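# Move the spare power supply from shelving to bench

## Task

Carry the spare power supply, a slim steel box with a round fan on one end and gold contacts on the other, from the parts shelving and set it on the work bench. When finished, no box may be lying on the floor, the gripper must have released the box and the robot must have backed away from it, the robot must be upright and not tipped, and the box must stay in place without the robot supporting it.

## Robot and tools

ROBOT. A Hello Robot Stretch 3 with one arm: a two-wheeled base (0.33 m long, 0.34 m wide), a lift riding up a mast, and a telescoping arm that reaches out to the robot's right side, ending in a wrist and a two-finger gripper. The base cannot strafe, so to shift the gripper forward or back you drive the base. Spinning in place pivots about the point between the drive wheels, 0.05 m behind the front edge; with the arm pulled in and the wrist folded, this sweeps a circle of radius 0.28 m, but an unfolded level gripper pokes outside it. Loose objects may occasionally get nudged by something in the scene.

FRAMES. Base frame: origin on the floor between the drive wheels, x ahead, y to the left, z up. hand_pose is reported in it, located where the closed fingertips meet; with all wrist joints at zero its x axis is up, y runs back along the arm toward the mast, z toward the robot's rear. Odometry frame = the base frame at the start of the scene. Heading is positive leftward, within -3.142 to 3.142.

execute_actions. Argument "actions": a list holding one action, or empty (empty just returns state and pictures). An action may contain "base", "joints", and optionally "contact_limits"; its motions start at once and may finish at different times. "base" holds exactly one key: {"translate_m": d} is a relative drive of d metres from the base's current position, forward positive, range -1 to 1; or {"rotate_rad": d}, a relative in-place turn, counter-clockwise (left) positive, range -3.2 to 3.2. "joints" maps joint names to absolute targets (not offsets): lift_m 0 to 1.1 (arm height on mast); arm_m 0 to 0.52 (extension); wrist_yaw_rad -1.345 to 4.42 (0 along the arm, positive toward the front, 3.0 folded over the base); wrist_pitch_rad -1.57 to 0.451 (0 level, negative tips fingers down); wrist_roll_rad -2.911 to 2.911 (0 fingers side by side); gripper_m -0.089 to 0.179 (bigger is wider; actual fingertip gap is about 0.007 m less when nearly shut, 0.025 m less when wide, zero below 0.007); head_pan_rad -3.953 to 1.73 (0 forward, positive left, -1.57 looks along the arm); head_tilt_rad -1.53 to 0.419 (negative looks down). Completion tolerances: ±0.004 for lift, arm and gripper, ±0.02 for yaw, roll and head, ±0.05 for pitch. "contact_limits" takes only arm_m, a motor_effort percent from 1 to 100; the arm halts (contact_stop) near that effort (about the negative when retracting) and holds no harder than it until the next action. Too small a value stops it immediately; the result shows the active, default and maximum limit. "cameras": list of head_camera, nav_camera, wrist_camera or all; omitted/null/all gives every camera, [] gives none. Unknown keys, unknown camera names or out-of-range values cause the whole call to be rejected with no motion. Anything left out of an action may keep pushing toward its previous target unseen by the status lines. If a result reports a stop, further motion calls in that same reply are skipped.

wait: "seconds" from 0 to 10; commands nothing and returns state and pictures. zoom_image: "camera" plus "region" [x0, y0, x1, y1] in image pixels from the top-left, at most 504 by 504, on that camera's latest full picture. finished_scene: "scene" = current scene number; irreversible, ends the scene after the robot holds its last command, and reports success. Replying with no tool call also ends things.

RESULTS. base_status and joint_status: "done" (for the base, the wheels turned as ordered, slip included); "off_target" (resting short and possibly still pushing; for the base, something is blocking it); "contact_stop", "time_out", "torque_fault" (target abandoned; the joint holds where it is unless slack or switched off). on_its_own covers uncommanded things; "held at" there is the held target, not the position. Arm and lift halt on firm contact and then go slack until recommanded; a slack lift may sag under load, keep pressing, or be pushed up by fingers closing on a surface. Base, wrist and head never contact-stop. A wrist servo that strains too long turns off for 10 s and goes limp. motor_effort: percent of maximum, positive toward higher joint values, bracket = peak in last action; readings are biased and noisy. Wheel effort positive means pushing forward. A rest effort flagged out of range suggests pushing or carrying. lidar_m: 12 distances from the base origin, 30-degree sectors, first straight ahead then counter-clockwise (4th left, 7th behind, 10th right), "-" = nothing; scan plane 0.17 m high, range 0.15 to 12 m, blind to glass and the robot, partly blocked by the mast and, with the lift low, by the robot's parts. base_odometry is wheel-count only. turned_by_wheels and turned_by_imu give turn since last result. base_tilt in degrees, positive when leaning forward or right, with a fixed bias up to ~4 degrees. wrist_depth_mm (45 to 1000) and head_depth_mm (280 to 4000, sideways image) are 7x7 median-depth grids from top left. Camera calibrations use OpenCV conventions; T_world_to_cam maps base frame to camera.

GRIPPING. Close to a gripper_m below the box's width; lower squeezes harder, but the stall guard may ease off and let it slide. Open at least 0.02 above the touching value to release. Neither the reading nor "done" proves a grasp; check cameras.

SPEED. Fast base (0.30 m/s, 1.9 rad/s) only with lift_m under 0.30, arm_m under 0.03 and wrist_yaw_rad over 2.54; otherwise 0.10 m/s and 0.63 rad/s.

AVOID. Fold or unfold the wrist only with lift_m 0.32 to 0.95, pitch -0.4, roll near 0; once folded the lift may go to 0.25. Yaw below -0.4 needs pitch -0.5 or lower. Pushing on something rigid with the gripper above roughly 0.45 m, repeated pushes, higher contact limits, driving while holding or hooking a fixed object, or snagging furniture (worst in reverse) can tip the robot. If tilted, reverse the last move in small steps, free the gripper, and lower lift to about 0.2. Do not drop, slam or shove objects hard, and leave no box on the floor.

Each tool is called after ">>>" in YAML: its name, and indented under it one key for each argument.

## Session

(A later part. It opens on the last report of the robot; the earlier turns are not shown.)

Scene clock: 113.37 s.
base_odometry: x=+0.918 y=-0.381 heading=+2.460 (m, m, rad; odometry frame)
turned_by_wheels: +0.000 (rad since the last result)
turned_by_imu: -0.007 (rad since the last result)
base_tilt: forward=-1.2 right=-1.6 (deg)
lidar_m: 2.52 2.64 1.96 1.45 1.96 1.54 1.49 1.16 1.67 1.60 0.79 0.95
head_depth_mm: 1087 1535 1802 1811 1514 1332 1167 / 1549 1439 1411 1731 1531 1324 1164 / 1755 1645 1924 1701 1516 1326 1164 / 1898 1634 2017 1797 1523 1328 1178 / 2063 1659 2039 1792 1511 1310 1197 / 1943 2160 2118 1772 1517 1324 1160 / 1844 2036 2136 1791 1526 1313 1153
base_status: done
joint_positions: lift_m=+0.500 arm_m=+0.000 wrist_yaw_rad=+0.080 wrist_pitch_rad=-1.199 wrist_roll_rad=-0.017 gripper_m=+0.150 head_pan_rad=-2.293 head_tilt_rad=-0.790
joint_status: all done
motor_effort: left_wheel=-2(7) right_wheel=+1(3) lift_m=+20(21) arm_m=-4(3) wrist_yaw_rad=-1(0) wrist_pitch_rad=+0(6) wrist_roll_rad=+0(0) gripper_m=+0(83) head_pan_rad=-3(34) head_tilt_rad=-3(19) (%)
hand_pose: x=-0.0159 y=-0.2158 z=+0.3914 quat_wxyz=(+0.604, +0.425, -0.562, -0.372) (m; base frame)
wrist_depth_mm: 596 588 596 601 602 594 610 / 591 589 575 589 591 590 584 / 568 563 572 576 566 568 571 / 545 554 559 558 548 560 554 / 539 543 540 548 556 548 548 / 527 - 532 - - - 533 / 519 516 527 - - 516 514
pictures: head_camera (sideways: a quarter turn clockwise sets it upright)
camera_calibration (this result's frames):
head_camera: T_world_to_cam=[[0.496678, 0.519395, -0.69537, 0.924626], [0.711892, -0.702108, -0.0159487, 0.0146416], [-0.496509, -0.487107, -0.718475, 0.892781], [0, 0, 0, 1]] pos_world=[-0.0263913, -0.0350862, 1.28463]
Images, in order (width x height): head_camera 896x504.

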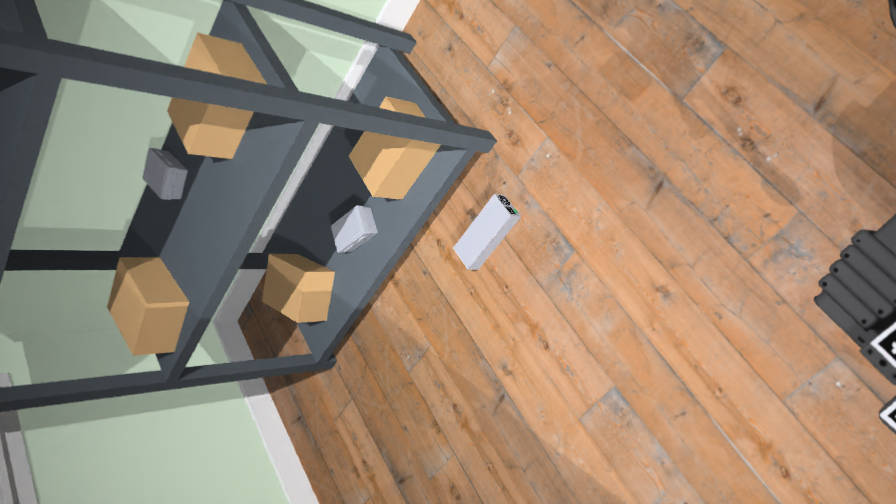

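>>> execute_actions:
  actions:
    - {"base":{"translate_m":-0.83},"joints":{"head_pan_rad":-1.57,"head_tilt_rad":-1.0,"lift_m":0.35,"wrist_yaw_rad":0}}
  cameras: ["head_camera"]

>>> execute_actions:
  actions:
    - {"joints":{"arm_m":0.45,"lift_m":0.28}}
  cameras: ["head_camera","wrist_camera"]

Scene clock: 128.90 s.
base_odometry: x=+1.563 y=-0.904 heading=+2.460 (m, m, rad; odometry frame)
turned_by_wheels: +0.000 (rad since the last result)
turned_by_imu: -0.010 (rad since the last result)
base_tilt: forward=-1.3 right=-1.6 (deg)
lidar_m: 4.00 2.67 1.55 1.89 0.93 0.69 0.66 0.69 0.62 0.63 1.79 1.43
head_depth_mm: 1291 1159 973 1450 1365 1230 1122 / 594 706 982 1356 1357 1227 1158 / 1282 1194 1049 1315 1348 1245 - / 1775 1966 1704 1534 1364 1238 - / 1808 2007 1716 1511 1358 1227 1112 / 1792 1975 1706 1518 1352 1223 1112 / 1779 1944 1726 1513 1349 1215 1107
base_status: done
joint_positions: lift_m=+0.350 arm_m=+0.000 wrist_yaw_rad=+0.002 wrist_pitch_rad=-1.199 wrist_roll_rad=-0.017 gripper_m=+0.150 head_pan_rad=-1.577 head_tilt_rad=-0.988
joint_status: all done
motor_effort: left_wheel=-1(5) right_wheel=+0(5) lift_m=+20(20) arm_m=-4(4) wrist_yaw_rad=-2(0) wrist_pitch_rad=+0(1) wrist_roll_rad=-1(0) gripper_m=-1(0) head_pan_rad=+2(33) head_tilt_rad=-4(16) (%)
hand_pose: x=-0.0215 y=-0.2160 z=+0.2414 quat_wxyz=(+0.589, +0.403, -0.578, -0.395) (m; base frame)
wrist_depth_mm: 434 439 445 442 441 443 445 / 425 426 434 427 425 428 435 / 418 421 413 419 417 419 417 / 412 408 408 417 412 410 410 / 396 399 397 399 401 399 397 / 386 - 389 - - - 390 / 380 374 380 - - - 386
pictures: head_camera (sideways: a quarter turn clockwise sets it upright)
camera_calibration (this result's frames):
head_camera: T_world_to_cam=[[0.0345859, 0.840331, -0.540969, 0.726272], [0.997944, -0.058263, -0.026703, 0.0268921], [-0.0539578, -0.538933, -0.840619, 1.0489], [0, 0, 0, 1]] pos_world=[0.00464072, -0.0434562, 1.27533]
Images, in order (width x height): head_camera 896x504.

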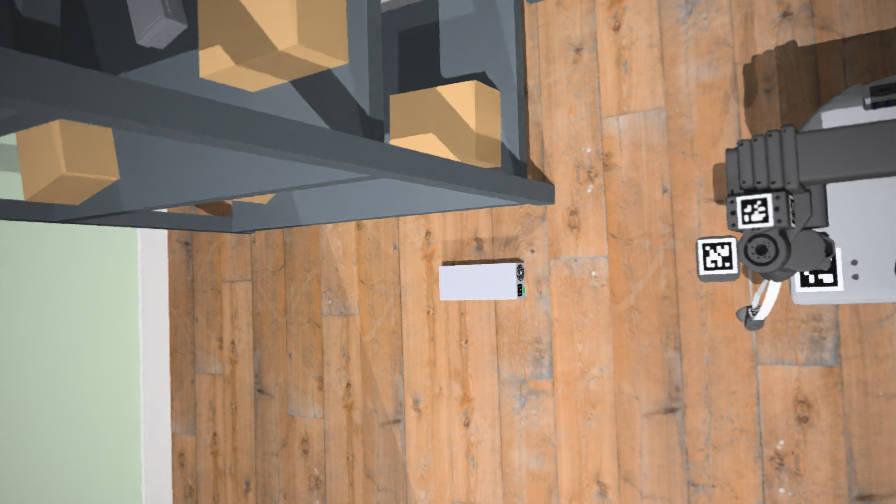

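Scene clock: 133.40 s.
base_odometry: x=+1.563 y=-0.904 heading=+2.460 (m, m, rad; odometry frame)
turned_by_wheels: +0.000 (rad since the last result)
turned_by_imu: +0.000 (rad since the last result)
base_tilt: forward=-1.2 right=-1.6 (deg)
lidar_m: 3.99 2.67 1.55 1.89 0.93 0.69 0.66 0.69 0.62 0.62 1.79 1.42
head_depth_mm: 1294 1161 968 1458 1380 1230 1125 / 591 708 973 1367 1358 1230 1148 / 1284 1194 1054 1298 1355 1241 - / 1798 1970 1697 1603 1355 1223 - / 1824 2003 1732 1521 1350 1227 1112 / 1795 1970 1720 1505 1346 1216 1117 / 1793 1969 1709 1510 1353 1215 1105
base_status: not commanded
joint_positions: lift_m=+0.280 arm_m=+0.450 wrist_yaw_rad=+0.000 wrist_pitch_rad=-1.200 wrist_roll_rad=-0.017 gripper_m=+0.150 head_pan_rad=-1.577 head_tilt_rad=-0.988
joint_status: all done
motor_effort: left_wheel=+0(1) right_wheel=+0(0) lift_m=+19(20) arm_m=+3(4) wrist_yaw_rad=+1(1) wrist_pitch_rad=+0(0) wrist_roll_rad=+0(1) gripper_m=+1(1) head_pan_rad=+3(2) head_tilt_rad=-4(3) (%)
hand_pose: x=-0.0216 y=-0.6649 z=+0.1713 quat_wxyz=(+0.589, +0.403, -0.578, -0.396) (m; base frame)
wrist_depth_mm: 360 364 359 365 366 282 253 / 354 352 351 317 357 274 250 / 346 344 343 303 346 272 250 / 339 337 332 299 337 264 246 / 331 328 329 324 330 257 257 / 319 - 322 319 321 - 164 / 315 314 314 316 315 315 154
pictures: head_camera (sideways: a quarter turn clockwise sets it upright), wrist_camera
camera_calibration (this result's frames):
head_camera: T_world_to_cam=[[0.0345861, 0.840377, -0.540897, 0.726179], [0.997944, -0.0582607, -0.0267074, 0.0268978], [-0.0539574, -0.538862, -0.840664, 1.04896], [0, 0, 0, 1]] pos_world=[0.00464074, -0.043454, 1.27533]
wrist_camera: T_world_to_cam=[[-0.999856, 0.00835362, 0.0147511, -0.0142929], [0.0057302, 0.985482, -0.16968, 0.714255], [-0.0159544, -0.169572, -0.985389, 0.217256], [0, 0, 0, 1]] pos_world=[-0.0149175, -0.666926, 0.335488]
Images, in order (width x height): head_camera 896x504, wrist_camera 644x364.

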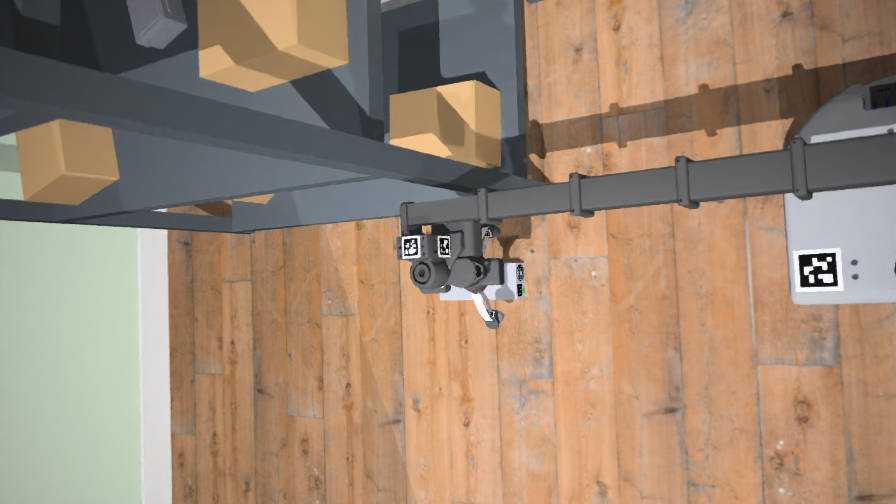

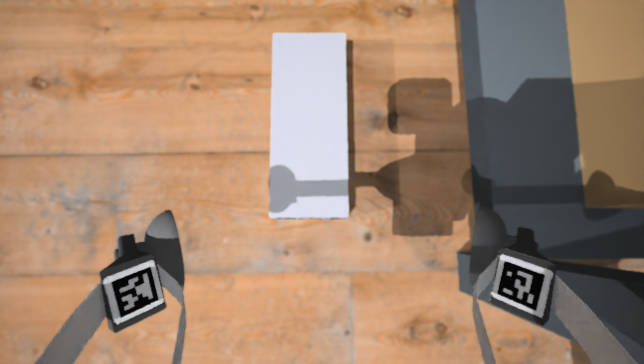

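>>> execute_actions:
  actions:
    - {"base":{"translate_m":0.015},"joints":{"arm_m":0.52,"wrist_pitch_rad":-1.05,"gripper_m":0.125}}
  cameras: []

>>> execute_actions:
  actions:
    - {"joints":{"lift_m":0.125}}
  cameras: ["wrist_camera"]

Scene clock: 140.43 s.
base_odometry: x=+1.551 y=-0.894 heading=+2.460 (m, m, rad; odometry frame)
turned_by_wheels: +0.000 (rad since the last result)
turned_by_imu: +0.000 (rad since the last result)
base_tilt: forward=-1.3 right=-1.6 (deg)
lidar_m: 3.98 2.67 1.54 1.89 0.95 0.70 0.67 0.70 0.63 1.27 1.77 1.41
head_depth_mm: 592 1165 977 1441 1370 1237 1121 / 629 708 976 1351 1373 1228 1148 / 1296 1234 1536 1146 1360 1238 - / 1818 1993 1735 1448 1350 1223 - / 1804 1992 1729 1518 1363 1220 1118 / 1788 1977 1721 1511 1363 1225 1117 / 1790 1965 1724 1510 1343 1218 1115
base_status: done
joint_positions: lift_m=+0.280 arm_m=+0.519 wrist_yaw_rad=+0.000 wrist_pitch_rad=-1.061 wrist_roll_rad=-0.017 gripper_m=+0.125 head_pan_rad=-1.577 head_tilt_rad=-0.988
joint_status: all done
motor_effort: left_wheel=-1(3) right_wheel=-1(5) lift_m=+19(20) arm_m=+3(3) wrist_yaw_rad=+1(0) wrist_pitch_rad=+6(7) wrist_roll_rad=-1(1) gripper_m=+1(83) head_pan_rad=+2(2) head_tilt_rad=-3(4) (%)
hand_pose: x=-0.0216 y=-0.7683 z=+0.1834 quat_wxyz=(+0.615, +0.361, -0.604, -0.355) (m; base frame)
wrist_depth_mm: 419 416 410 419 422 331 322 / 399 397 391 396 394 311 311 / 373 376 373 378 378 298 270 / 358 358 358 318 357 284 271 / 338 346 345 302 340 273 263 / 324 329 328 290 324 - 253 / 318 310 314 279 317 288 243
pictures: none
No camera images: the call's "cameras" was empty. Leave "cameras" out to get every camera's image.

Scene clock: 142.67 s.
base_odometry: x=+1.551 y=-0.894 heading=+2.460 (m, m, rad; odometry frame)
turned_by_wheels: +0.000 (rad since the last result)
turned_by_imu: +0.000 (rad since the last result)
base_tilt: forward=-1.3 right=-1.6 (deg)
lidar_m: 3.99 2.67 1.54 1.89 0.96 0.70 0.68 0.70 0.62 1.26 1.77 1.41
head_depth_mm: 593 1158 971 1451 1365 1238 1125 / 628 708 980 1343 1371 1228 1160 / 1290 1227 1541 1323 1353 1239 - / 1817 2000 1725 1571 1365 1231 - / 1809 1987 1721 1516 1354 1227 1114 / 1809 1972 1730 1517 1358 1223 1110 / 1787 1966 1709 1525 1354 1216 1112
base_status: not commanded
joint_positions: lift_m=+0.125 arm_m=+0.519 wrist_yaw_rad=+0.000 wrist_pitch_rad=-1.061 wrist_roll_rad=-0.017 gripper_m=+0.125 head_pan_rad=-1.577 head_tilt_rad=-0.988
joint_status: all done
motor_effort: left_wheel=-1(1) right_wheel=-1(1) lift_m=+19(18) arm_m=+3(4) wrist_yaw_rad=+1(1) wrist_pitch_rad=+6(6) wrist_roll_rad=+0(1) gripper_m=+0(1) head_pan_rad=+2(2) head_tilt_rad=-3(3) (%)
hand_pose: x=-0.0216 y=-0.7683 z=+0.0284 quat_wxyz=(+0.615, +0.361, -0.604, -0.355) (m; base frame)
wrist_depth_mm: 232 231 232 231 232 233 228 / 218 219 220 173 217 220 218 / 209 208 208 165 205 210 207 / 198 198 198 157 195 198 200 / 189 190 186 150 170 190 190 / 181 182 178 143 145 - 182 / 174 172 172 138 139 174 175
pictures: wrist_camera
camera_calibration (this result's frames):
wrist_camera: T_world_to_cam=[[-0.999857, 0.0102013, 0.0134897, -0.00986269], [0.00561092, 0.952514, -0.304442, 0.770426], [-0.0159548, -0.304322, -0.952435, -0.0455427], [0, 0, 0, 1]] pos_world=[-0.0149107, -0.747601, 0.191306]
Images, in order (width x height): wrist_camera 644x364.

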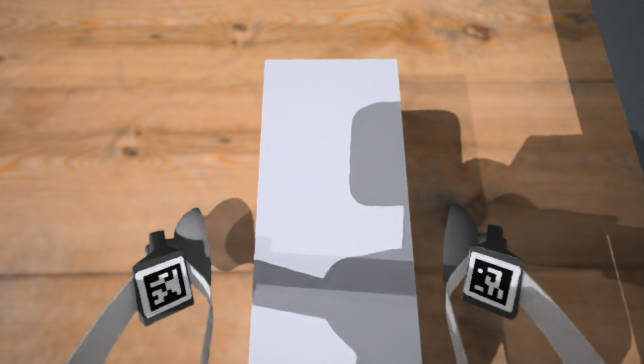

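>>> execute_actions:
  actions:
    - {"joints":{"gripper_m":0.025}}
  cameras: ["wrist_camera"]

>>> execute_actions:
  actions:
    - {"joints":{"lift_m":0.2}}
  cameras: ["wrist_camera"]

Scene clock: 149.23 s.
base_odometry: x=+1.551 y=-0.894 heading=+2.460 (m, m, rad; odometry frame)
turned_by_wheels: +0.000 (rad since the last result)
turned_by_imu: +0.000 (rad since the last result)
base_tilt: forward=-1.2 right=-1.6 (deg)
lidar_m: 3.97 2.67 1.54 1.89 0.95 0.70 0.68 0.70 0.63 1.26 1.76 1.41
head_depth_mm: 593 1165 973 1432 1370 1234 1127 / 625 704 973 1339 1368 1225 1144 / 1298 1227 1548 1344 1345 1240 - / 1827 2007 1745 1585 1358 1234 - / 1816 1983 1723 1515 1355 1225 1113 / 1787 1964 1728 1518 1353 1223 1111 / 1793 1953 1722 1511 1354 1216 1111
base_status: not commanded
joint_positions: lift_m=+0.125 arm_m=+0.519 wrist_yaw_rad=-0.002 wrist_pitch_rad=-1.074 wrist_roll_rad=-0.017 gripper_m=+0.026 head_pan_rad=-1.577 head_tilt_rad=-0.988
joint_status: all done
motor_effort: left_wheel=-2(4) right_wheel=+1(8) lift_m=+23(23) arm_m=+3(3) wrist_yaw_rad=+2(3) wrist_pitch_rad=+13(13) wrist_roll_rad=-1(0) gripper_m=-22(94) head_pan_rad=+2(2) head_tilt_rad=-4(4) (%)
hand_pose: x=-0.0218 y=-0.7652 z=+0.0268 quat_wxyz=(+0.613, +0.365, -0.602, -0.360) (m; base frame)
wrist_depth_mm: 225 226 225 225 226 227 222 / 214 213 212 169 212 215 212 / 204 203 202 161 203 205 205 / 195 194 193 153 193 195 195 / 186 186 183 147 148 187 188 / 179 179 141 140 142 179 180 / 172 172 170 134 137 172 173
pictures: wrist_camera
camera_calibration (this result's frames):
wrist_camera: T_world_to_cam=[[-0.99984, 0.0115904, 0.0136222, -0.00897067], [0.00711221, 0.956459, -0.291779, 0.76972], [-0.016411, -0.291635, -0.956389, -0.036317], [0, 0, 0, 1]] pos_world=[-0.0150396, -0.746693, 0.189977]
Images, in order (width x height): wrist_camera 644x364.

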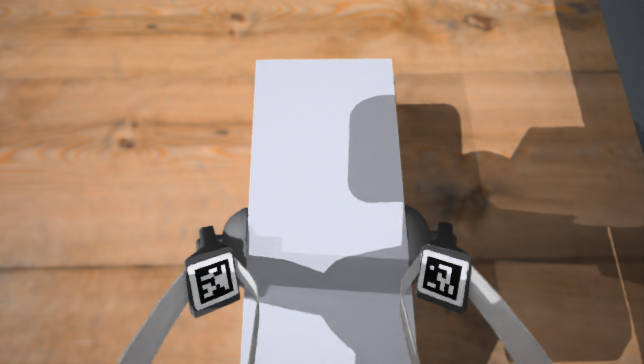

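Scene clock: 150.73 s.
base_odometry: x=+1.551 y=-0.894 heading=+2.460 (m, m, rad; odometry frame)
turned_by_wheels: +0.000 (rad since the last result)
turned_by_imu: +0.000 (rad since the last result)
base_tilt: forward=-1.2 right=-1.5 (deg)
lidar_m: 3.98 2.67 1.55 1.89 0.96 0.70 0.68 0.70 0.63 1.26 1.76 1.41
head_depth_mm: 591 1163 975 1451 1367 1238 1127 / 628 708 976 1344 1368 1234 1153 / 1290 1229 1533 1302 1346 1220 - / 1827 1988 1720 1467 1358 1223 - / 1797 1976 1723 1504 1351 1220 1112 / 1776 2001 1718 1513 1359 1231 1098 / 1791 1960 1728 1524 1350 1226 1112
base_status: not commanded
joint_positions: lift_m=+0.200 arm_m=+0.519 wrist_yaw_rad=-0.002 wrist_pitch_rad=-1.078 wrist_roll_rad=-0.017 gripper_m=+0.032 head_pan_rad=-1.577 head_tilt_rad=-0.988
joint_status: all done
on_its_own: gripper_m is held at +0.031, not at your +0.025, by its stall guard, which is still easing
motor_effort: left_wheel=-2(2) right_wheel=+0(1) lift_m=+28(30) arm_m=+3(3) wrist_yaw_rad=+2(2) wrist_pitch_rad=+15(15) wrist_roll_rad=-1(1) gripper_m=-20(22) head_pan_rad=+2(2) head_tilt_rad=-5(4) (%)
hand_pose: x=-0.0218 y=-0.7643 z=+0.1011 quat_wxyz=(+0.612, +0.366, -0.601, -0.361) (m; base frame)
wrist_depth_mm: 308 311 311 312 312 307 224 / 299 295 298 297 298 294 212 / 281 281 282 283 286 282 203 / 271 274 272 212 271 273 195 / 259 260 260 166 183 260 189 / 250 248 137 138 140 249 180 / 239 239 236 117 122 240 179
pictures: wrist_camera
camera_calibration (this result's frames):
wrist_camera: T_world_to_cam=[[-0.999843, 0.0113107, 0.0136584, -0.0101861], [0.00689615, 0.957561, -0.288147, 0.791008], [-0.0163379, -0.288008, -0.957489, 0.037886], [0, 0, 0, 1]] pos_world=[-0.0150204, -0.746412, 0.264341]
Images, in order (width x height): wrist_camera 644x364.

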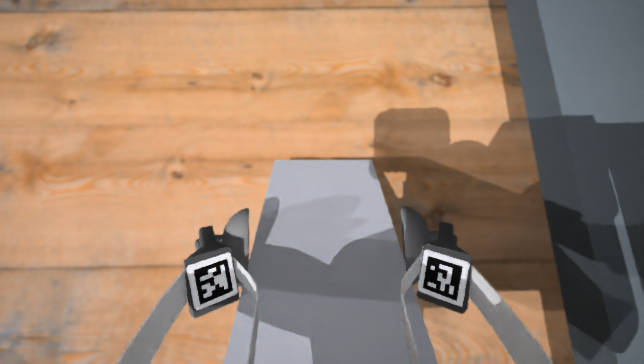

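>>> execute_actions:
  actions:
    - {"joints":{"lift_m":0.125,"arm_m":0.44}}
  cameras: []

>>> execute_actions:
  actions:
    - {"joints":{"gripper_m":0.12}}
  cameras: []

>>> execute_actions:
  actions:
    - {"joints":{"arm_m":0.47,"lift_m":0.118}}
  cameras: ["wrist_camera"]

>>> execute_actions:
  actions:
    - {"joints":{"gripper_m":0.03}}
  cameras: []

>>> execute_actions:
  actions:
    - {"joints":{"lift_m":0.2}}
  cameras: ["wrist_camera"]

Scene clock: 160.20 s.
base_odometry: x=+1.551 y=-0.894 heading=+2.460 (m, m, rad; odometry frame)
turned_by_wheels: +0.000 (rad since the last result)
turned_by_imu: -0.001 (rad since the last result)
base_tilt: forward=-1.3 right=-1.6 (deg)
lidar_m: 4.00 2.67 1.55 1.89 0.96 0.70 0.68 0.70 0.63 1.27 1.77 1.41
head_depth_mm: 595 1164 975 1441 1387 1235 1124 / 627 709 981 1347 1367 1226 1152 / 1289 1229 1541 1347 1348 1238 - / 1829 2003 1729 1548 1344 1233 - / 1820 1995 1736 1522 1357 1232 1114 / 1790 1966 1717 1516 1353 1222 1112 / 1783 1976 1713 1524 1351 1212 1107
base_status: not commanded
joint_positions: lift_m=+0.125 arm_m=+0.441 wrist_yaw_rad=-0.001 wrist_pitch_rad=-0.998 wrist_roll_rad=-0.017 gripper_m=+0.034 head_pan_rad=-1.577 head_tilt_rad=-0.988
joint_status: all done
on_its_own: gripper_m is held at +0.034, not at your +0.025, by its stall guard, which is not easing now; wrist_pitch_rad is at rest, and its effort (-27) is outside its rest range (-20 to +32)
motor_effort: left_wheel=-1(2) right_wheel=+0(0) lift_m=+16(26) arm_m=-5(6) wrist_yaw_rad=+2(1) wrist_pitch_rad=-27(30) wrist_roll_rad=+0(0) gripper_m=-19(19) head_pan_rad=+3(2) head_tilt_rad=-3(4) (%)
hand_pose: x=-0.0217 y=-0.7042 z=+0.0356 quat_wxyz=(+0.626, +0.341, -0.615, -0.336) (m; base frame)
wrist_depth_mm: 255 258 256 256 255 257 178 / 238 238 240 237 240 240 178 / 224 224 224 179 222 224 218 / 211 210 207 168 208 212 208 / 198 199 178 159 160 199 198 / 187 189 153 151 152 189 188 / 177 179 176 143 176 179 179
pictures: none
No camera images: the call's "cameras" was empty. Leave "cameras" out to get every camera's image.

Scene clock: 161.53 s.
base_odometry: x=+1.551 y=-0.894 heading=+2.460 (m, m, rad; odometry frame)
turned_by_wheels: +0.000 (rad since the last result)
turned_by_imu: +0.000 (rad since the last result)
base_tilt: forward=-1.2 right=-1.5 (deg)
lidar_m: 4.00 2.67 1.55 1.89 0.96 0.70 0.68 0.70 0.63 1.27 1.76 1.41
head_depth_mm: 593 1162 970 1443 1378 1241 1121 / 628 707 972 1346 1360 1238 1149 / 1293 1232 1540 1340 1345 1241 - / 1834 2015 1734 1557 1334 1233 - / 1819 1986 1716 1518 1353 1226 1117 / 1808 1972 1711 1503 1358 1230 1111 / 1799 1968 1703 1499 1341 1225 1108
base_status: not commanded
joint_positions: lift_m=+0.125 arm_m=+0.440 wrist_yaw_rad=-0.001 wrist_pitch_rad=-1.051 wrist_roll_rad=-0.017 gripper_m=+0.120 head_pan_rad=-1.577 head_tilt_rad=-0.988
joint_status: all done
motor_effort: left_wheel=-1(1) right_wheel=+0(0) lift_m=+19(19) arm_m=-4(5) wrist_yaw_rad=+1(2) wrist_pitch_rad=+1(27) wrist_roll_rad=-1(0) gripper_m=+0(82) head_pan_rad=+2(3) head_tilt_rad=-4(5) (%)
hand_pose: x=-0.0217 y=-0.6916 z=+0.0295 quat_wxyz=(+0.617, +0.358, -0.606, -0.352) (m; base frame)
wrist_depth_mm: 235 234 235 236 236 235 178 / 221 223 222 176 219 221 217 / 210 211 208 167 209 212 209 / 200 200 198 158 200 201 200 / 190 191 189 152 154 194 192 / 182 184 179 145 179 - 183 / 175 174 174 139 156 175 173
pictures: none
No camera images: the call's "cameras" was empty. Leave "cameras" out to get every camera's image.

Scene clock: 162.73 s.
base_odometry: x=+1.551 y=-0.894 heading=+2.460 (m, m, rad; odometry frame)
turned_by_wheels: +0.000 (rad since the last result)
turned_by_imu: +0.000 (rad since the last result)
base_tilt: forward=-1.3 right=-1.6 (deg)
lidar_m: 3.99 2.67 1.55 1.89 0.95 0.70 0.68 0.70 0.63 1.26 1.77 1.41
head_depth_mm: 593 1160 976 1453 1368 1235 1125 / 628 706 976 1341 1370 1224 1150 / 1293 1225 1543 1340 1331 1241 - / 1800 1989 1734 1569 1337 1231 - / 1810 1999 1723 1529 1356 1226 1114 / 1799 1972 1718 1516 1344 1220 1109 / 1784 1958 1721 1504 1338 1219 1110
base_status: not commanded
joint_positions: lift_m=+0.118 arm_m=+0.470 wrist_yaw_rad=-0.001 wrist_pitch_rad=-1.052 wrist_roll_rad=-0.017 gripper_m=+0.120 head_pan_rad=-1.577 head_tilt_rad=-0.988
joint_status: all done
motor_effort: left_wheel=-1(1) right_wheel=+0(0) lift_m=+19(17) arm_m=+4(5) wrist_yaw_rad=+2(1) wrist_pitch_rad=+1(1) wrist_roll_rad=+0(0) gripper_m=+0(0) head_pan_rad=+3(2) head_tilt_rad=-4(3) (%)
hand_pose: x=-0.0217 y=-0.7206 z=+0.0224 quat_wxyz=(+0.617, +0.358, -0.606, -0.353) (m; base frame)
wrist_depth_mm: 226 226 226 225 227 226 222 / 212 216 214 214 215 213 212 / 203 202 201 159 201 203 204 / 192 192 192 150 190 193 193 / 183 184 182 145 147 185 184 / 174 177 172 138 140 - 176 / 168 168 165 132 134 169 169
pictures: wrist_camera
camera_calibration (this result's frames):
wrist_camera: T_world_to_cam=[[-0.99985, 0.0109317, 0.0133986, -0.00980432], [0.00618877, 0.949721, -0.313037, 0.72134], [-0.0161469, -0.312907, -0.949647, -0.0430336], [0, 0, 0, 1]] pos_world=[-0.0149619, -0.69843, 0.18507]
Images, in order (width x height): wrist_camera 644x364.

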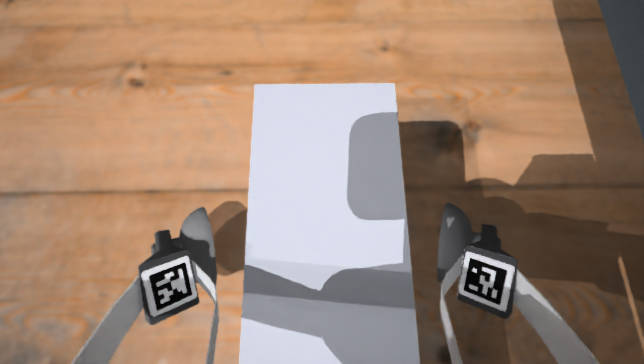

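Scene clock: 164.13 s.
base_odometry: x=+1.551 y=-0.894 heading=+2.460 (m, m, rad; odometry frame)
turned_by_wheels: +0.000 (rad since the last result)
turned_by_imu: +0.000 (rad since the last result)
base_tilt: forward=-1.2 right=-1.5 (deg)
lidar_m: 3.97 2.66 1.54 1.89 0.96 0.70 0.68 0.70 0.63 1.26 1.76 1.42
head_depth_mm: 593 1166 969 1447 1366 1233 1124 / 627 706 975 1342 1357 1235 1155 / 1284 1228 1544 1332 1351 1242 - / 1806 2008 1736 1579 1350 1227 - / 1820 1993 1745 1524 1357 1226 1117 / 1790 1980 1724 1518 1362 1219 1114 / 1787 1961 1712 1513 1347 1212 1106
base_status: not commanded
joint_positions: lift_m=+0.118 arm_m=+0.470 wrist_yaw_rad=-0.001 wrist_pitch_rad=-1.056 wrist_roll_rad=-0.017 gripper_m=+0.031 head_pan_rad=-1.577 head_tilt_rad=-0.988
joint_status: all done
motor_effort: left_wheel=-1(1) right_wheel=+0(0) lift_m=+22(22) arm_m=+3(3) wrist_yaw_rad=+0(1) wrist_pitch_rad=+3(4) wrist_roll_rad=+0(0) gripper_m=-21(98) head_pan_rad=+2(3) head_tilt_rad=-4(4) (%)
hand_pose: x=-0.0217 y=-0.7197 z=+0.0218 quat_wxyz=(+0.616, +0.359, -0.605, -0.354) (m; base frame)
wrist_depth_mm: 223 224 223 223 224 224 219 / 212 212 212 212 212 212 210 / 201 201 200 154 198 203 201 / 191 190 190 147 188 192 192 / 181 183 143 140 142 182 183 / 173 175 135 135 135 176 175 / 167 166 164 130 132 167 168
pictures: none
No camera images: the call's "cameras" was empty. Leave "cameras" out to get every camera's image.

Scene clock: 165.70 s.
base_odometry: x=+1.551 y=-0.894 heading=+2.460 (m, m, rad; odometry frame)
turned_by_wheels: +0.000 (rad since the last result)
turned_by_imu: +0.000 (rad since the last result)
base_tilt: forward=-1.3 right=-1.6 (deg)
lidar_m: 3.98 2.67 1.54 1.89 0.95 0.70 0.68 0.70 0.63 1.27 1.77 1.41
head_depth_mm: 594 1170 967 1455 1367 1238 1123 / 626 707 974 1348 1376 1233 1155 / 1293 1224 1541 1255 1345 1225 - / 1823 1996 1738 1579 1338 1226 - / 1818 2007 1731 1523 1356 1222 1117 / 1809 1975 1714 1524 1341 1225 1108 / 1775 1969 1721 1511 1341 1219 1118
base_status: not commanded
joint_positions: lift_m=+0.200 arm_m=+0.470 wrist_yaw_rad=-0.001 wrist_pitch_rad=-1.078 wrist_roll_rad=-0.017 gripper_m=+0.034 head_pan_rad=-1.577 head_tilt_rad=-0.988
joint_status: all done
motor_effort: left_wheel=-2(1) right_wheel=+0(0) lift_m=+28(29) arm_m=+3(3) wrist_yaw_rad=+1(1) wrist_pitch_rad=+14(17) wrist_roll_rad=+0(0) gripper_m=-20(21) head_pan_rad=+3(2) head_tilt_rad=-3(4) (%)
hand_pose: x=-0.0217 y=-0.7146 z=+0.1011 quat_wxyz=(+0.612, +0.366, -0.601, -0.360) (m; base frame)
wrist_depth_mm: 310 313 313 312 311 308 223 / 296 297 294 300 298 290 212 / 283 283 281 154 280 281 203 / 272 272 269 147 267 273 195 / 260 259 143 141 142 259 188 / 250 249 136 136 135 250 180 / 239 240 237 130 132 240 179
pictures: wrist_camera
camera_calibration (this result's frames):
wrist_camera: T_world_to_cam=[[-0.999851, 0.0105854, 0.0136557, -0.0111945], [0.00619837, 0.957495, -0.288384, 0.74333], [-0.0161279, -0.288256, -0.957418, 0.0520596], [0, 0, 0, 1]] pos_world=[-0.0149607, -0.69661, 0.26436]
Images, in order (width x height): wrist_camera 644x364.

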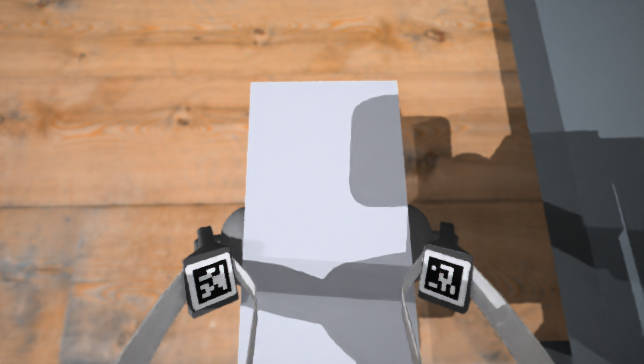

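>>> execute_actions:
  actions:
    - {"joints":{"arm_m":0.15,"lift_m":0.5,"head_pan_rad":0,"head_tilt_rad":-0.5},"base":{"translate_m":0.4}}
  cameras: []

>>> execute_actions:
  actions:
    - {"joints":{"arm_m":0.05,"lift_m":0.95},"base":{"rotate_rad":0.17}}
  cameras: []

>>> execute_actions:
  actions:
    - {"base":{"translate_m":1}}
  cameras: []

>>> execute_actions:
  actions:
    - {"base":{"translate_m":1}}

Scene clock: 185.50 s.
base_odometry: x=+1.241 y=-0.642 heading=+2.460 (m, m, rad; odometry frame)
turned_by_wheels: +0.000 (rad since the last result)
turned_by_imu: +0.002 (rad since the last result)
base_tilt: forward=-1.2 right=-1.5 (deg)
lidar_m: 2.93 2.66 1.51 1.46 1.52 1.11 1.08 0.85 0.83 1.88 1.19 1.08
head_depth_mm: 3162 1729 1754 1778 1819 1586 1335 / 3244 3487 3783 2633 1972 1609 1323 / 3193 3483 3686 2625 1987 1589 1328 / 3207 3353 3673 2687 2002 1589 1328 / 3200 3445 3652 2621 1982 1594 1335 / 3212 3399 3678 2638 1980 1579 1329 / 3127 3442 3572 2691 1990 1585 1333
base_status: done
joint_positions: lift_m=+0.500 arm_m=+0.150 wrist_yaw_rad=+0.000 wrist_pitch_rad=-1.079 wrist_roll_rad=-0.017 gripper_m=+0.034 head_pan_rad=-0.007 head_tilt_rad=-0.507
joint_status: all done
motor_effort: left_wheel=-1(3) right_wheel=-1(4) lift_m=+29(32) arm_m=-4(3) wrist_yaw_rad=+1(1) wrist_pitch_rad=+15(15) wrist_roll_rad=+0(0) gripper_m=-20(19) head_pan_rad=+2(31) head_tilt_rad=+3(21) (%)
hand_pose: x=-0.0216 y=-0.3952 z=+0.4010 quat_wxyz=(+0.612, +0.366, -0.601, -0.360) (m; base frame)
wrist_depth_mm: 649 661 663 658 668 673 650 / 638 625 644 635 635 636 630 / 601 611 611 153 596 609 604 / 570 576 572 147 570 574 578 / 550 538 143 141 142 560 546 / 539 540 135 136 136 539 526 / 505 507 498 130 132 530 512
pictures: none
No camera images: the call's "cameras" was empty. Leave "cameras" out to get every camera's image.

Scene clock: 190.43 s.
base_odometry: x=+1.241 y=-0.642 heading=+2.630 (m, m, rad; odometry frame)
turned_by_wheels: +0.170 (rad since the last result)
turned_by_imu: +0.170 (rad since the last result)
base_tilt: forward=-1.2 right=-1.6 (deg)
lidar_m: 2.93 2.31 1.47 1.46 1.32 1.08 1.08 0.83 1.42 1.87 1.08 1.15
head_depth_mm: 3113 3305 3540 2643 1989 1590 1318 / 3162 3296 3606 2672 1987 1602 1326 / 3152 3505 3623 2634 1971 1580 1325 / 3201 3438 3747 2649 1980 1583 1332 / 3216 3487 3772 2634 1983 1601 1331 / 3243 3588 3767 2616 2005 1582 1331 / 3272 3535 3753 2657 1995 1588 1334
base_status: done
joint_positions: lift_m=+0.950 arm_m=+0.050 wrist_yaw_rad=+0.000 wrist_pitch_rad=-1.079 wrist_roll_rad=-0.017 gripper_m=+0.034 head_pan_rad=-0.007 head_tilt_rad=-0.507
joint_status: all done
motor_effort: left_wheel=-2(6) right_wheel=+1(6) lift_m=+29(31) arm_m=-4(4) wrist_yaw_rad=+1(0) wrist_pitch_rad=+15(15) wrist_roll_rad=+0(1) gripper_m=-20(20) head_pan_rad=+2(2) head_tilt_rad=+3(3) (%)
hand_pose: x=-0.0216 y=-0.2952 z=+0.8510 quat_wxyz=(+0.612, +0.367, -0.601, -0.360) (m; base frame)
wrist_depth_mm: 831 - - - - - - / 929 - - - - - - / - - - 153 - - 916 / - - - 147 - - 962 / - - 143 141 142 - - / 955 968 136 136 135 949 942 / 898 911 895 130 132 918 913
pictures: none
No camera images: the call's "cameras" was empty. Leave "cameras" out to get every camera's image.

Scene clock: 201.53 s.
base_odometry: x=+0.369 y=-0.152 heading=+2.629 (m, m, rad; odometry frame)
turned_by_wheels: +0.000 (rad since the last result)
turned_by_imu: +0.008 (rad since the last result)
base_tilt: forward=-1.3 right=-1.6 (deg)
lidar_m: 2.70 2.07 1.72 1.35 1.43 2.07 2.06 1.75 0.84 0.83 0.93 1.97
head_depth_mm: 2280 2365 2637 2519 1999 1604 1322 / 2304 2496 2683 2635 2014 1595 1320 / 2331 2533 2795 2625 2007 1585 1331 / 2342 2556 2770 2664 1972 1601 1339 / 2371 2526 2861 2672 1996 1591 1329 / 2396 2572 2862 2659 2002 1603 1329 / 2412 2608 2912 2619 1988 1577 1330
base_status: done
joint_positions: lift_m=+0.950 arm_m=+0.050 wrist_yaw_rad=+0.000 wrist_pitch_rad=-1.079 wrist_roll_rad=-0.017 gripper_m=+0.034 head_pan_rad=-0.007 head_tilt_rad=-0.507
joint_status: not commanded
motor_effort: left_wheel=-2(3) right_wheel=+1(5) lift_m=+29(29) arm_m=-4(4) wrist_yaw_rad=+0(0) wrist_pitch_rad=+15(15) wrist_roll_rad=-1(0) gripper_m=-20(19) head_pan_rad=+2(2) head_tilt_rad=+2(3) (%)
hand_pose: x=-0.0216 y=-0.2952 z=+0.8510 quat_wxyz=(+0.612, +0.367, -0.601, -0.360) (m; base frame)
wrist_depth_mm: - 860 833 759 754 - - / - - - 858 - - - / - - - 153 - - - / - - - 146 - - - / - - 142 141 142 - - / 949 930 136 135 136 944 952 / 920 930 921 130 133 905 912
pictures: none
No camera images: the call's "cameras" was empty. Leave "cameras" out to get every camera's image.

Scene clock: 212.63 s.
base_odometry: x=-0.503 y=+0.338 heading=+2.629 (m, m, rad; odometry frame)
turned_by_wheels: +0.000 (rad since the last result)
turned_by_imu: +0.008 (rad since the last result)
base_tilt: forward=-1.3 right=-1.6 (deg)
lidar_m: 1.72 1.81 1.52 1.52 1.70 1.98 2.73 1.24 1.03 1.23 1.95 1.10
head_depth_mm: 1437 1543 1680 1870 1987 1584 1326 / 1445 1565 1731 1884 1980 1590 1329 / 1469 1596 1732 1911 1996 1599 1330 / 1463 1600 1772 1939 2001 1591 1331 / 1504 1610 1781 1976 1991 1597 1320 / 1496 1648 1801 2004 1977 1592 1329 / 1531 1670 1841 2039 1989 1598 1321
base_status: done
joint_positions: lift_m=+0.950 arm_m=+0.050 wrist_yaw_rad=+0.000 wrist_pitch_rad=-1.079 wrist_roll_rad=-0.017 gripper_m=+0.034 head_pan_rad=-0.007 head_tilt_rad=-0.507
joint_status: not commanded
motor_effort: left_wheel=-2(3) right_wheel=+1(6) lift_m=+29(29) arm_m=-4(4) wrist_yaw_rad=-1(0) wrist_pitch_rad=+15(15) wrist_roll_rad=+0(1) gripper_m=-20(20) head_pan_rad=+2(2) head_tilt_rad=+3(3) (%)
hand_pose: x=-0.0216 y=-0.2952 z=+0.8510 quat_wxyz=(+0.612, +0.367, -0.601, -0.360) (m; base frame)
wrist_depth_mm: - - - - - 930 828 / - - - - - - - / - - - 153 - - - / - - - 147 - - - / - - 143 140 142 - - / 942 947 136 136 135 957 943 / 913 905 881 130 133 910 912
pictures: head_camera (sideways: a quarter turn clockwise sets it upright), nav_camera (sideways: a quarter turn counterclockwise sets it upright), wrist_camera
camera_calibration (this result's frames):
head_camera: T_world_to_cam=[[-0.495251, 0.0329764, -0.868124, 1.15587], [0.0657028, 0.997839, 0.000421356, -0.00272571], [0.866262, -0.0568295, -0.496347, 0.595508], [0, 0, 0, 1]] pos_world=[0.0567601, -0.0015543, 1.29902]
nav_camera: T_world_to_cam=[[0.481056, 0.00258076, 0.876686, -1.10579], [0.0138607, -0.999893, -0.00466218, 0.0626779], [0.87658, 0.0143942, -0.48104, 0.575127], [0, 0, 0, 1]] pos_world=[0.02693, 0.0572464, 1.24638]
wrist_camera: T_world_to_cam=[[-0.999864, 0.00928563, 0.013665, -0.0261381], [0.0049644, 0.957748, -0.287565, 0.557342], [-0.0157578, -0.287458, -0.957663, 0.891385], [0, 0, 0, 1]] pos_world=[-0.0148551, -0.277314, 1.01428]
Images, in order (width x height): head_camera 896x504, nav_camera 672x504, wrist_camera 644x364.

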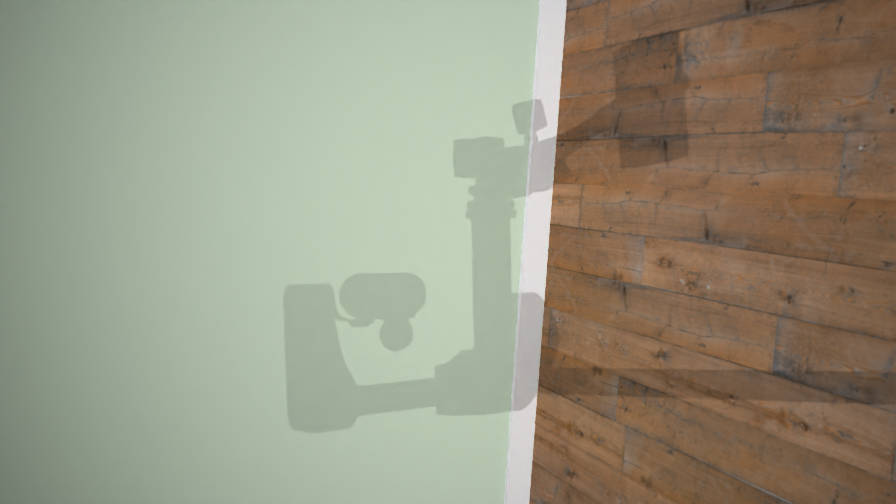

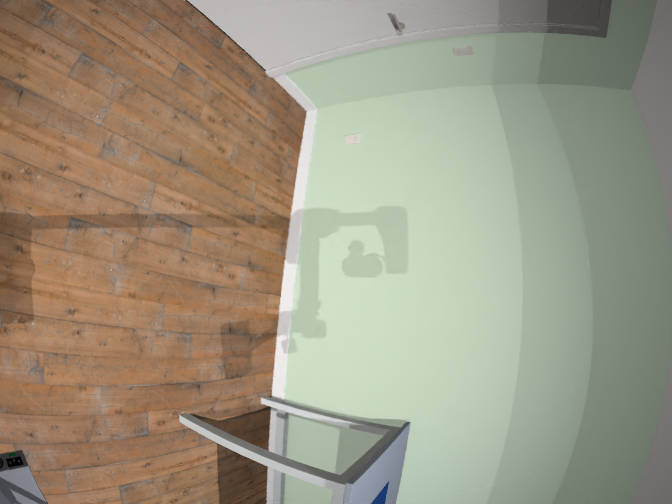

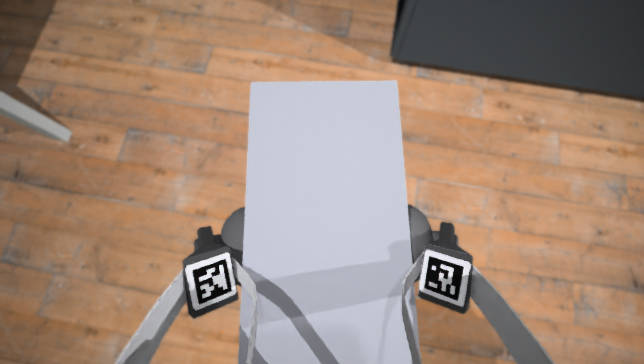

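>>> execute_actions:
  actions:
    - {"base":{"rotate_rad":-0.13},"joints":{"head_pan_rad":-1.3,"head_tilt_rad":-0.9}}
  cameras: []

>>> execute_actions:
  actions:
    - {"base":{"translate_m":0.8}}

Scene clock: 218.23 s.
base_odometry: x=-0.503 y=+0.338 heading=+2.499 (m, m, rad; odometry frame)
turned_by_wheels: -0.130 (rad since the last result)
turned_by_imu: -0.130 (rad since the last result)
base_tilt: forward=-1.3 right=-1.5 (deg)
lidar_m: 1.72 1.83 1.53 1.52 1.61 1.80 3.04 1.37 1.05 1.03 2.17 1.10
head_depth_mm: 1961 1688 - - - 1264 1141 / 2074 2264 2004 - - 418 1136 / 2098 2308 1933 1661 456 425 1145 / 2155 2326 1916 1644 1437 1273 1139 / 2259 2323 1914 1650 1426 1265 1127 / 2231 2259 1908 1627 1424 1266 1136 / 2399 2329 1904 1632 1424 1261 1124
base_status: done
joint_positions: lift_m=+0.950 arm_m=+0.050 wrist_yaw_rad=+0.000 wrist_pitch_rad=-1.079 wrist_roll_rad=-0.017 gripper_m=+0.034 head_pan_rad=-1.293 head_tilt_rad=-0.889
joint_status: all done
motor_effort: left_wheel=+1(4) right_wheel=-3(7) lift_m=+29(29) arm_m=-4(4) wrist_yaw_rad=+0(0) wrist_pitch_rad=+15(15) wrist_roll_rad=+0(1) gripper_m=-20(20) head_pan_rad=-4(34) head_tilt_rad=-4(21) (%)
hand_pose: x=-0.0216 y=-0.2951 z=+0.8510 quat_wxyz=(+0.612, +0.367, -0.601, -0.360) (m; base frame)
wrist_depth_mm: - - - - - 955 941 / - - - - - - - / - - - 153 - - - / - - - 146 - - - / - - 143 141 142 - - / 956 947 136 135 135 953 963 / 921 885 873 131 132 924 934
pictures: none
No camera images: the call's "cameras" was empty. Leave "cameras" out to get every camera's image.

Scene clock: 227.33 s.
base_odometry: x=-1.143 y=+0.817 heading=+2.500 (m, m, rad; odometry frame)
turned_by_wheels: +0.000 (rad since the last result)
turned_by_imu: +0.006 (rad since the last result)
base_tilt: forward=-1.3 right=-1.6 (deg)
lidar_m: 0.92 0.98 1.42 1.44 1.55 2.25 3.50 1.43 1.40 0.62 0.63 0.94
head_depth_mm: 2053 2264 - - - 1264 1144 / 1975 2234 2007 - - 418 1139 / 847 2114 1925 1648 455 424 1146 / 837 665 771 968 1354 1262 1135 / 841 684 1896 1638 1426 1262 1134 / 835 702 1862 1633 1423 1260 1132 / 830 702 1691 1631 1429 1260 1129
base_status: done
joint_positions: lift_m=+0.950 arm_m=+0.050 wrist_yaw_rad=+0.000 wrist_pitch_rad=-1.079 wrist_roll_rad=-0.017 gripper_m=+0.034 head_pan_rad=-1.293 head_tilt_rad=-0.889
joint_status: not commanded
motor_effort: left_wheel=+0(5) right_wheel=-2(3) lift_m=+29(29) arm_m=-3(3) wrist_yaw_rad=-1(1) wrist_pitch_rad=+15(15) wrist_roll_rad=+0(0) gripper_m=-19(20) head_pan_rad=-3(4) head_tilt_rad=-4(4) (%)
hand_pose: x=-0.0216 y=-0.2951 z=+0.8510 quat_wxyz=(+0.612, +0.367, -0.601, -0.360) (m; base frame)
wrist_depth_mm: - - 479 - - - - / 995 - 616 - - - - / 960 - - 153 - - - / - - - 147 - - - / 979 - 143 141 142 - - / 936 957 136 135 135 928 927 / 899 888 893 130 133 895 934
pictures: head_camera (sideways: a quarter turn clockwise sets it upright), nav_camera (sideways: a quarter turn counterclockwise sets it upright), wrist_camera
camera_calibration (this result's frames):
head_camera: T_world_to_cam=[[-0.186483, 0.761149, -0.621189, 0.832133], [0.974953, 0.221375, -0.0214307, 0.0201715], [0.121204, -0.609627, -0.783368, 0.9734], [0, 0, 0, 1]] pos_world=[0.0175325, -0.0444325, 1.27987]
nav_camera: T_world_to_cam=[[0.217775, -0.741596, 0.634516, -0.788521], [-0.956559, -0.291285, -0.0121373, 0.078325], [0.193826, -0.604309, -0.772815, 0.958836], [0, 0, 0, 1]] pos_world=[0.0607951, 0.0174844, 1.24228]
wrist_camera: T_world_to_cam=[[-0.999864, 0.00928693, 0.0136647, -0.0261376], [0.00496639, 0.95776, -0.287525, 0.557292], [-0.0157577, -0.287417, -0.957676, 0.891409], [0, 0, 0, 1]] pos_world=[-0.0148552, -0.277303, 1.01427]
Images, in order (width x height): head_camera 896x504, nav_camera 672x504, wrist_camera 644x364.

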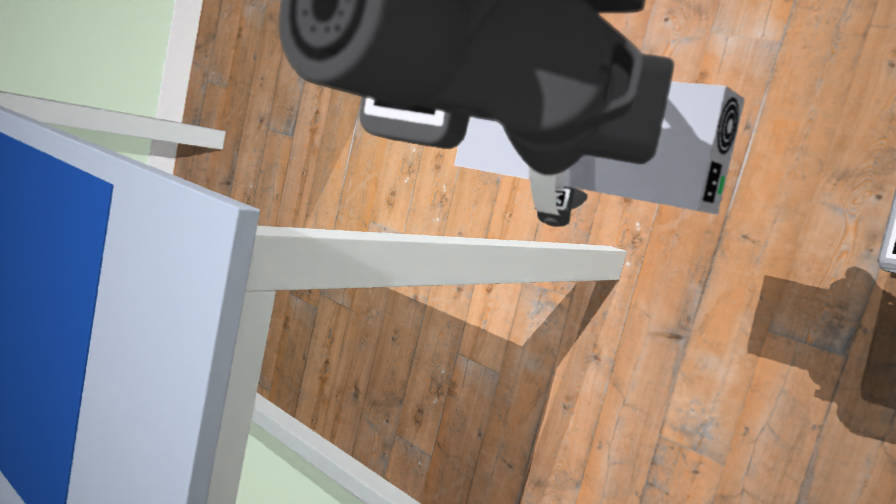

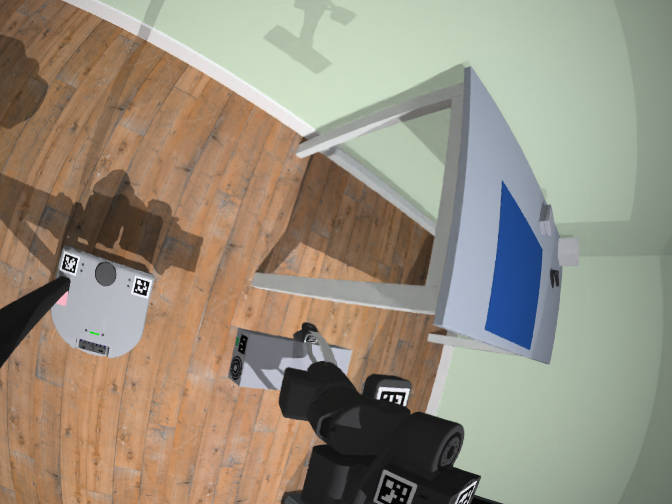

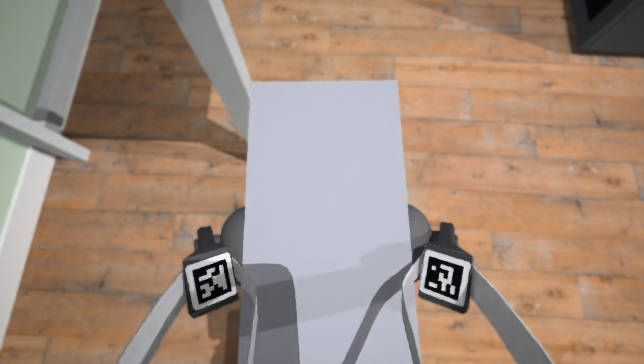

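>>> execute_actions:
  actions:
    - {"base":{"translate_m":0.42},"joints":{"lift_m":0.96,"arm_m":0.52,"head_pan_rad":-1.57,"head_tilt_rad":-0.7}}
  cameras: []

>>> execute_actions:
  actions:
    - {"joints":{"lift_m":0.905}}

Scene clock: 242.00 s.
base_odometry: x=-1.480 y=+1.069 heading=+2.499 (m, m, rad; odometry frame)
turned_by_wheels: +0.000 (rad since the last result)
turned_by_imu: -0.247 (rad since the last result)
base_tilt: forward=-1.2 right=-1.6 (deg)
lidar_m: 0.54 0.55 0.67 1.30 1.44 1.77 2.81 1.92 1.67 0.63 0.73 0.60
head_depth_mm: 2182 2224 - 1933 1626 1384 1200 / 2165 - 2555 1999 1630 1392 1204 / 2101 - 733 1841 1552 1353 1205 / 2087 - - 839 1548 1323 1182 / 1962 1000 731 1869 1643 1378 1205 / 1632 1002 729 1803 1625 1381 1193 / 1628 1002 728 696 1625 1372 1201
base_status: done
joint_positions: lift_m=+0.952 arm_m=+0.394 wrist_yaw_rad=+0.138 wrist_pitch_rad=-1.199 wrist_roll_rad=-0.045 gripper_m=+0.033 head_pan_rad=-1.564 head_tilt_rad=-0.702
joint_status: lift_m contact_stop (moved +0.002 of +0.010); arm_m contact_stop (moved +0.344 of +0.470); the others done
on_its_own: wrist_yaw_rad is held at +0.128, not at your +0.000, by its stall guard, which is not easing now; lift_m is slack since a contact_stop, until your next command for it (your +0.960 is given up); arm_m is slack since a contact_stop, until your next command for it (your +0.520 is given up); wrist_pitch_rad is at rest, and its effort (+77) is outside its rest range (-20 to +32)
motor_effort: left_wheel=-3(9) right_wheel=+6(19) lift_m=+23(43) arm_m=+2(25) wrist_yaw_rad=-7(23) wrist_pitch_rad=+77(100) wrist_roll_rad=+13(24) gripper_m=+0(23) head_pan_rad=-4(18) head_tilt_rad=+1(13) (%)
hand_pose: x=-0.0119 y=-0.6091 z=+0.8428 quat_wxyz=(+0.622, +0.446, -0.541, -0.348) (m; base frame)
wrist_depth_mm: 98 99 99 100 100 101 101 / 96 96 97 97 98 98 99 / 94 94 95 95 95 96 96 / 92 92 92 93 93 93 94 / 90 90 90 91 91 91 92 / 88 88 88 90 90 931 963 / 754 910 938 938 934 953 943
pictures: none
No camera images: the call's "cameras" was empty. Leave "cameras" out to get every camera's image.

not run: a stop came earlier in this reply.

>>> execute_actions:
  actions:
    - {"joints":{"arm_m":0.25,"head_tilt_rad":-1.1}}

Scene clock: 247.77 s.
base_odometry: x=-1.480 y=+1.069 heading=+2.500 (m, m, rad; odometry frame)
turned_by_wheels: +0.000 (rad since the last result)
turned_by_imu: +0.000 (rad since the last result)
base_tilt: forward=-1.2 right=-1.6 (deg)
lidar_m: 0.54 0.55 0.67 1.30 1.43 1.78 2.80 1.92 1.67 0.63 0.73 0.60
head_depth_mm: 2022 1804 1610 1457 1319 1207 1121 / 2008 1776 1608 1449 1329 1223 - / 684 1733 1555 1446 1309 1224 - / - 1694 1116 1353 1290 1223 - / 583 1777 1582 1439 1293 1204 1109 / 583 1778 1576 1427 1298 1198 1107 / 571 1728 1581 1412 1301 1192 1105
base_status: not commanded
joint_positions: lift_m=+0.950 arm_m=+0.250 wrist_yaw_rad=+0.129 wrist_pitch_rad=-1.062 wrist_roll_rad=-0.024 gripper_m=+0.033 head_pan_rad=-1.564 head_tilt_rad=-1.087
joint_status: all done
on_its_own: wrist_yaw_rad is held at +0.128, not at your +0.000, by its stall guard, which is not easing now; lift_m is slack since a contact_stop, until your next command for it (your +0.960 is given up)
motor_effort: left_wheel=-1(3) right_wheel=-1(5) lift_m=+22(22) arm_m=-4(4) wrist_yaw_rad=+0(4) wrist_pitch_rad=+6(64) wrist_roll_rad=+3(8) gripper_m=+1(1) head_pan_rad=-3(3) head_tilt_rad=-4(22) (%)
hand_pose: x=-0.0083 y=-0.4984 z=+0.8531 quat_wxyz=(+0.639, +0.400, -0.578, -0.314) (m; base frame)
wrist_depth_mm: 137 140 144 148 152 198 - / 714 961 - - 259 - - / 772 - - - 361 - - / 729 - - - - - - / 683 975 - - - - - / 749 938 966 942 942 931 946 / 725 926 933 910 921 883 880
pictures: head_camera (sideways: a quarter turn clockwise sets it upright), nav_camera (sideways: a quarter turn counterclockwise sets it upright), wrist_camera
camera_calibration (this result's frames):
head_camera: T_world_to_cam=[[0.0230771, 0.890083, -0.455214, 0.614635], [0.998609, -0.0421184, -0.0317298, 0.0334287], [-0.0474151, -0.453848, -0.889816, 1.1128], [0, 0, 0, 1]] pos_world=[0.00519719, -0.0406268, 1.27104]
nav_camera: T_world_to_cam=[[0.0123243, -0.882426, 0.470289, -0.57332], [-0.999636, -0.0221603, -0.0153843, 0.0828115], [0.0239973, -0.469928, -0.882378, 1.1023], [0, 0, 0, 1]] pos_world=[0.0633949, 0.0139235, 1.24354]
wrist_camera: T_world_to_cam=[[-0.992137, -0.12406, 0.0165514, -0.0798333], [-0.123198, 0.944683, -0.303967, 0.758938], [0.0220744, -0.303616, -0.952539, 0.823038], [0, 0, 0, 1]] pos_world=[-0.00387438, -0.476972, 1.01599]
Images, in order (width x height): head_camera 896x504, nav_camera 672x504, wrist_camera 644x364.

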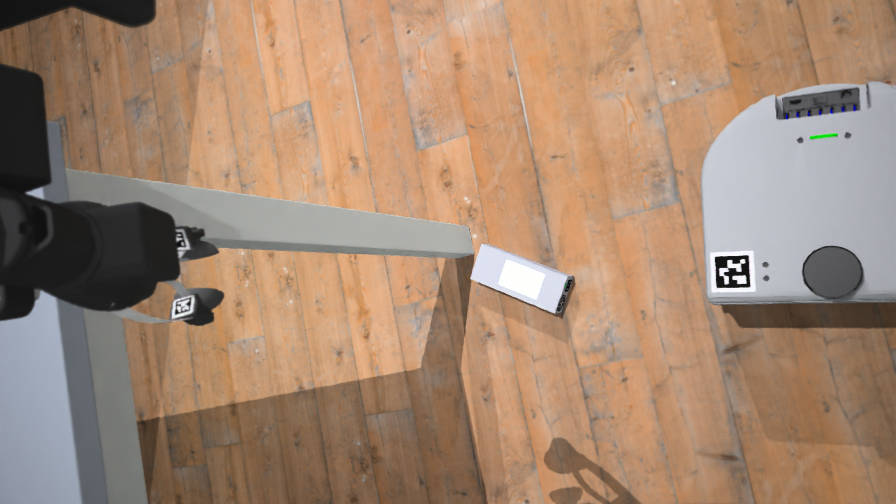

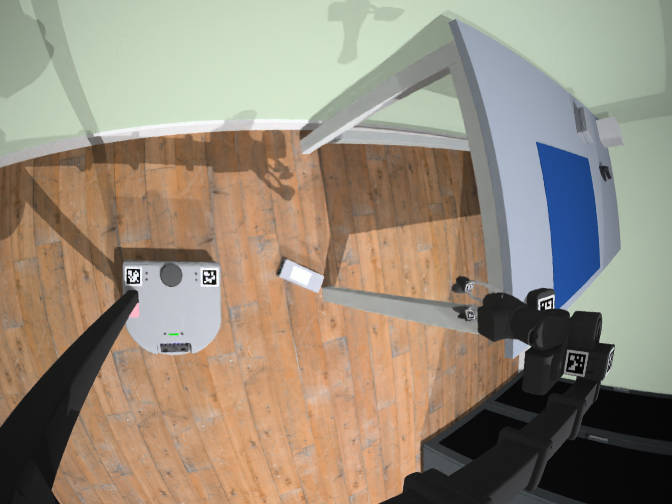

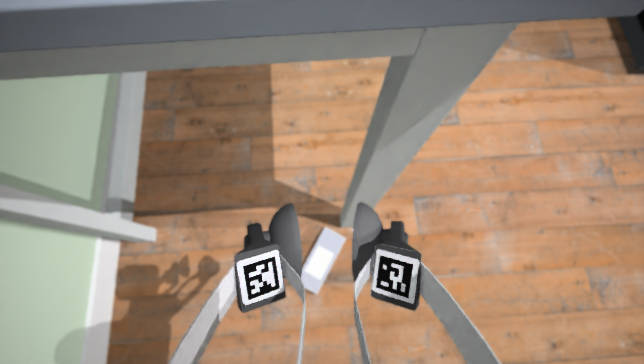

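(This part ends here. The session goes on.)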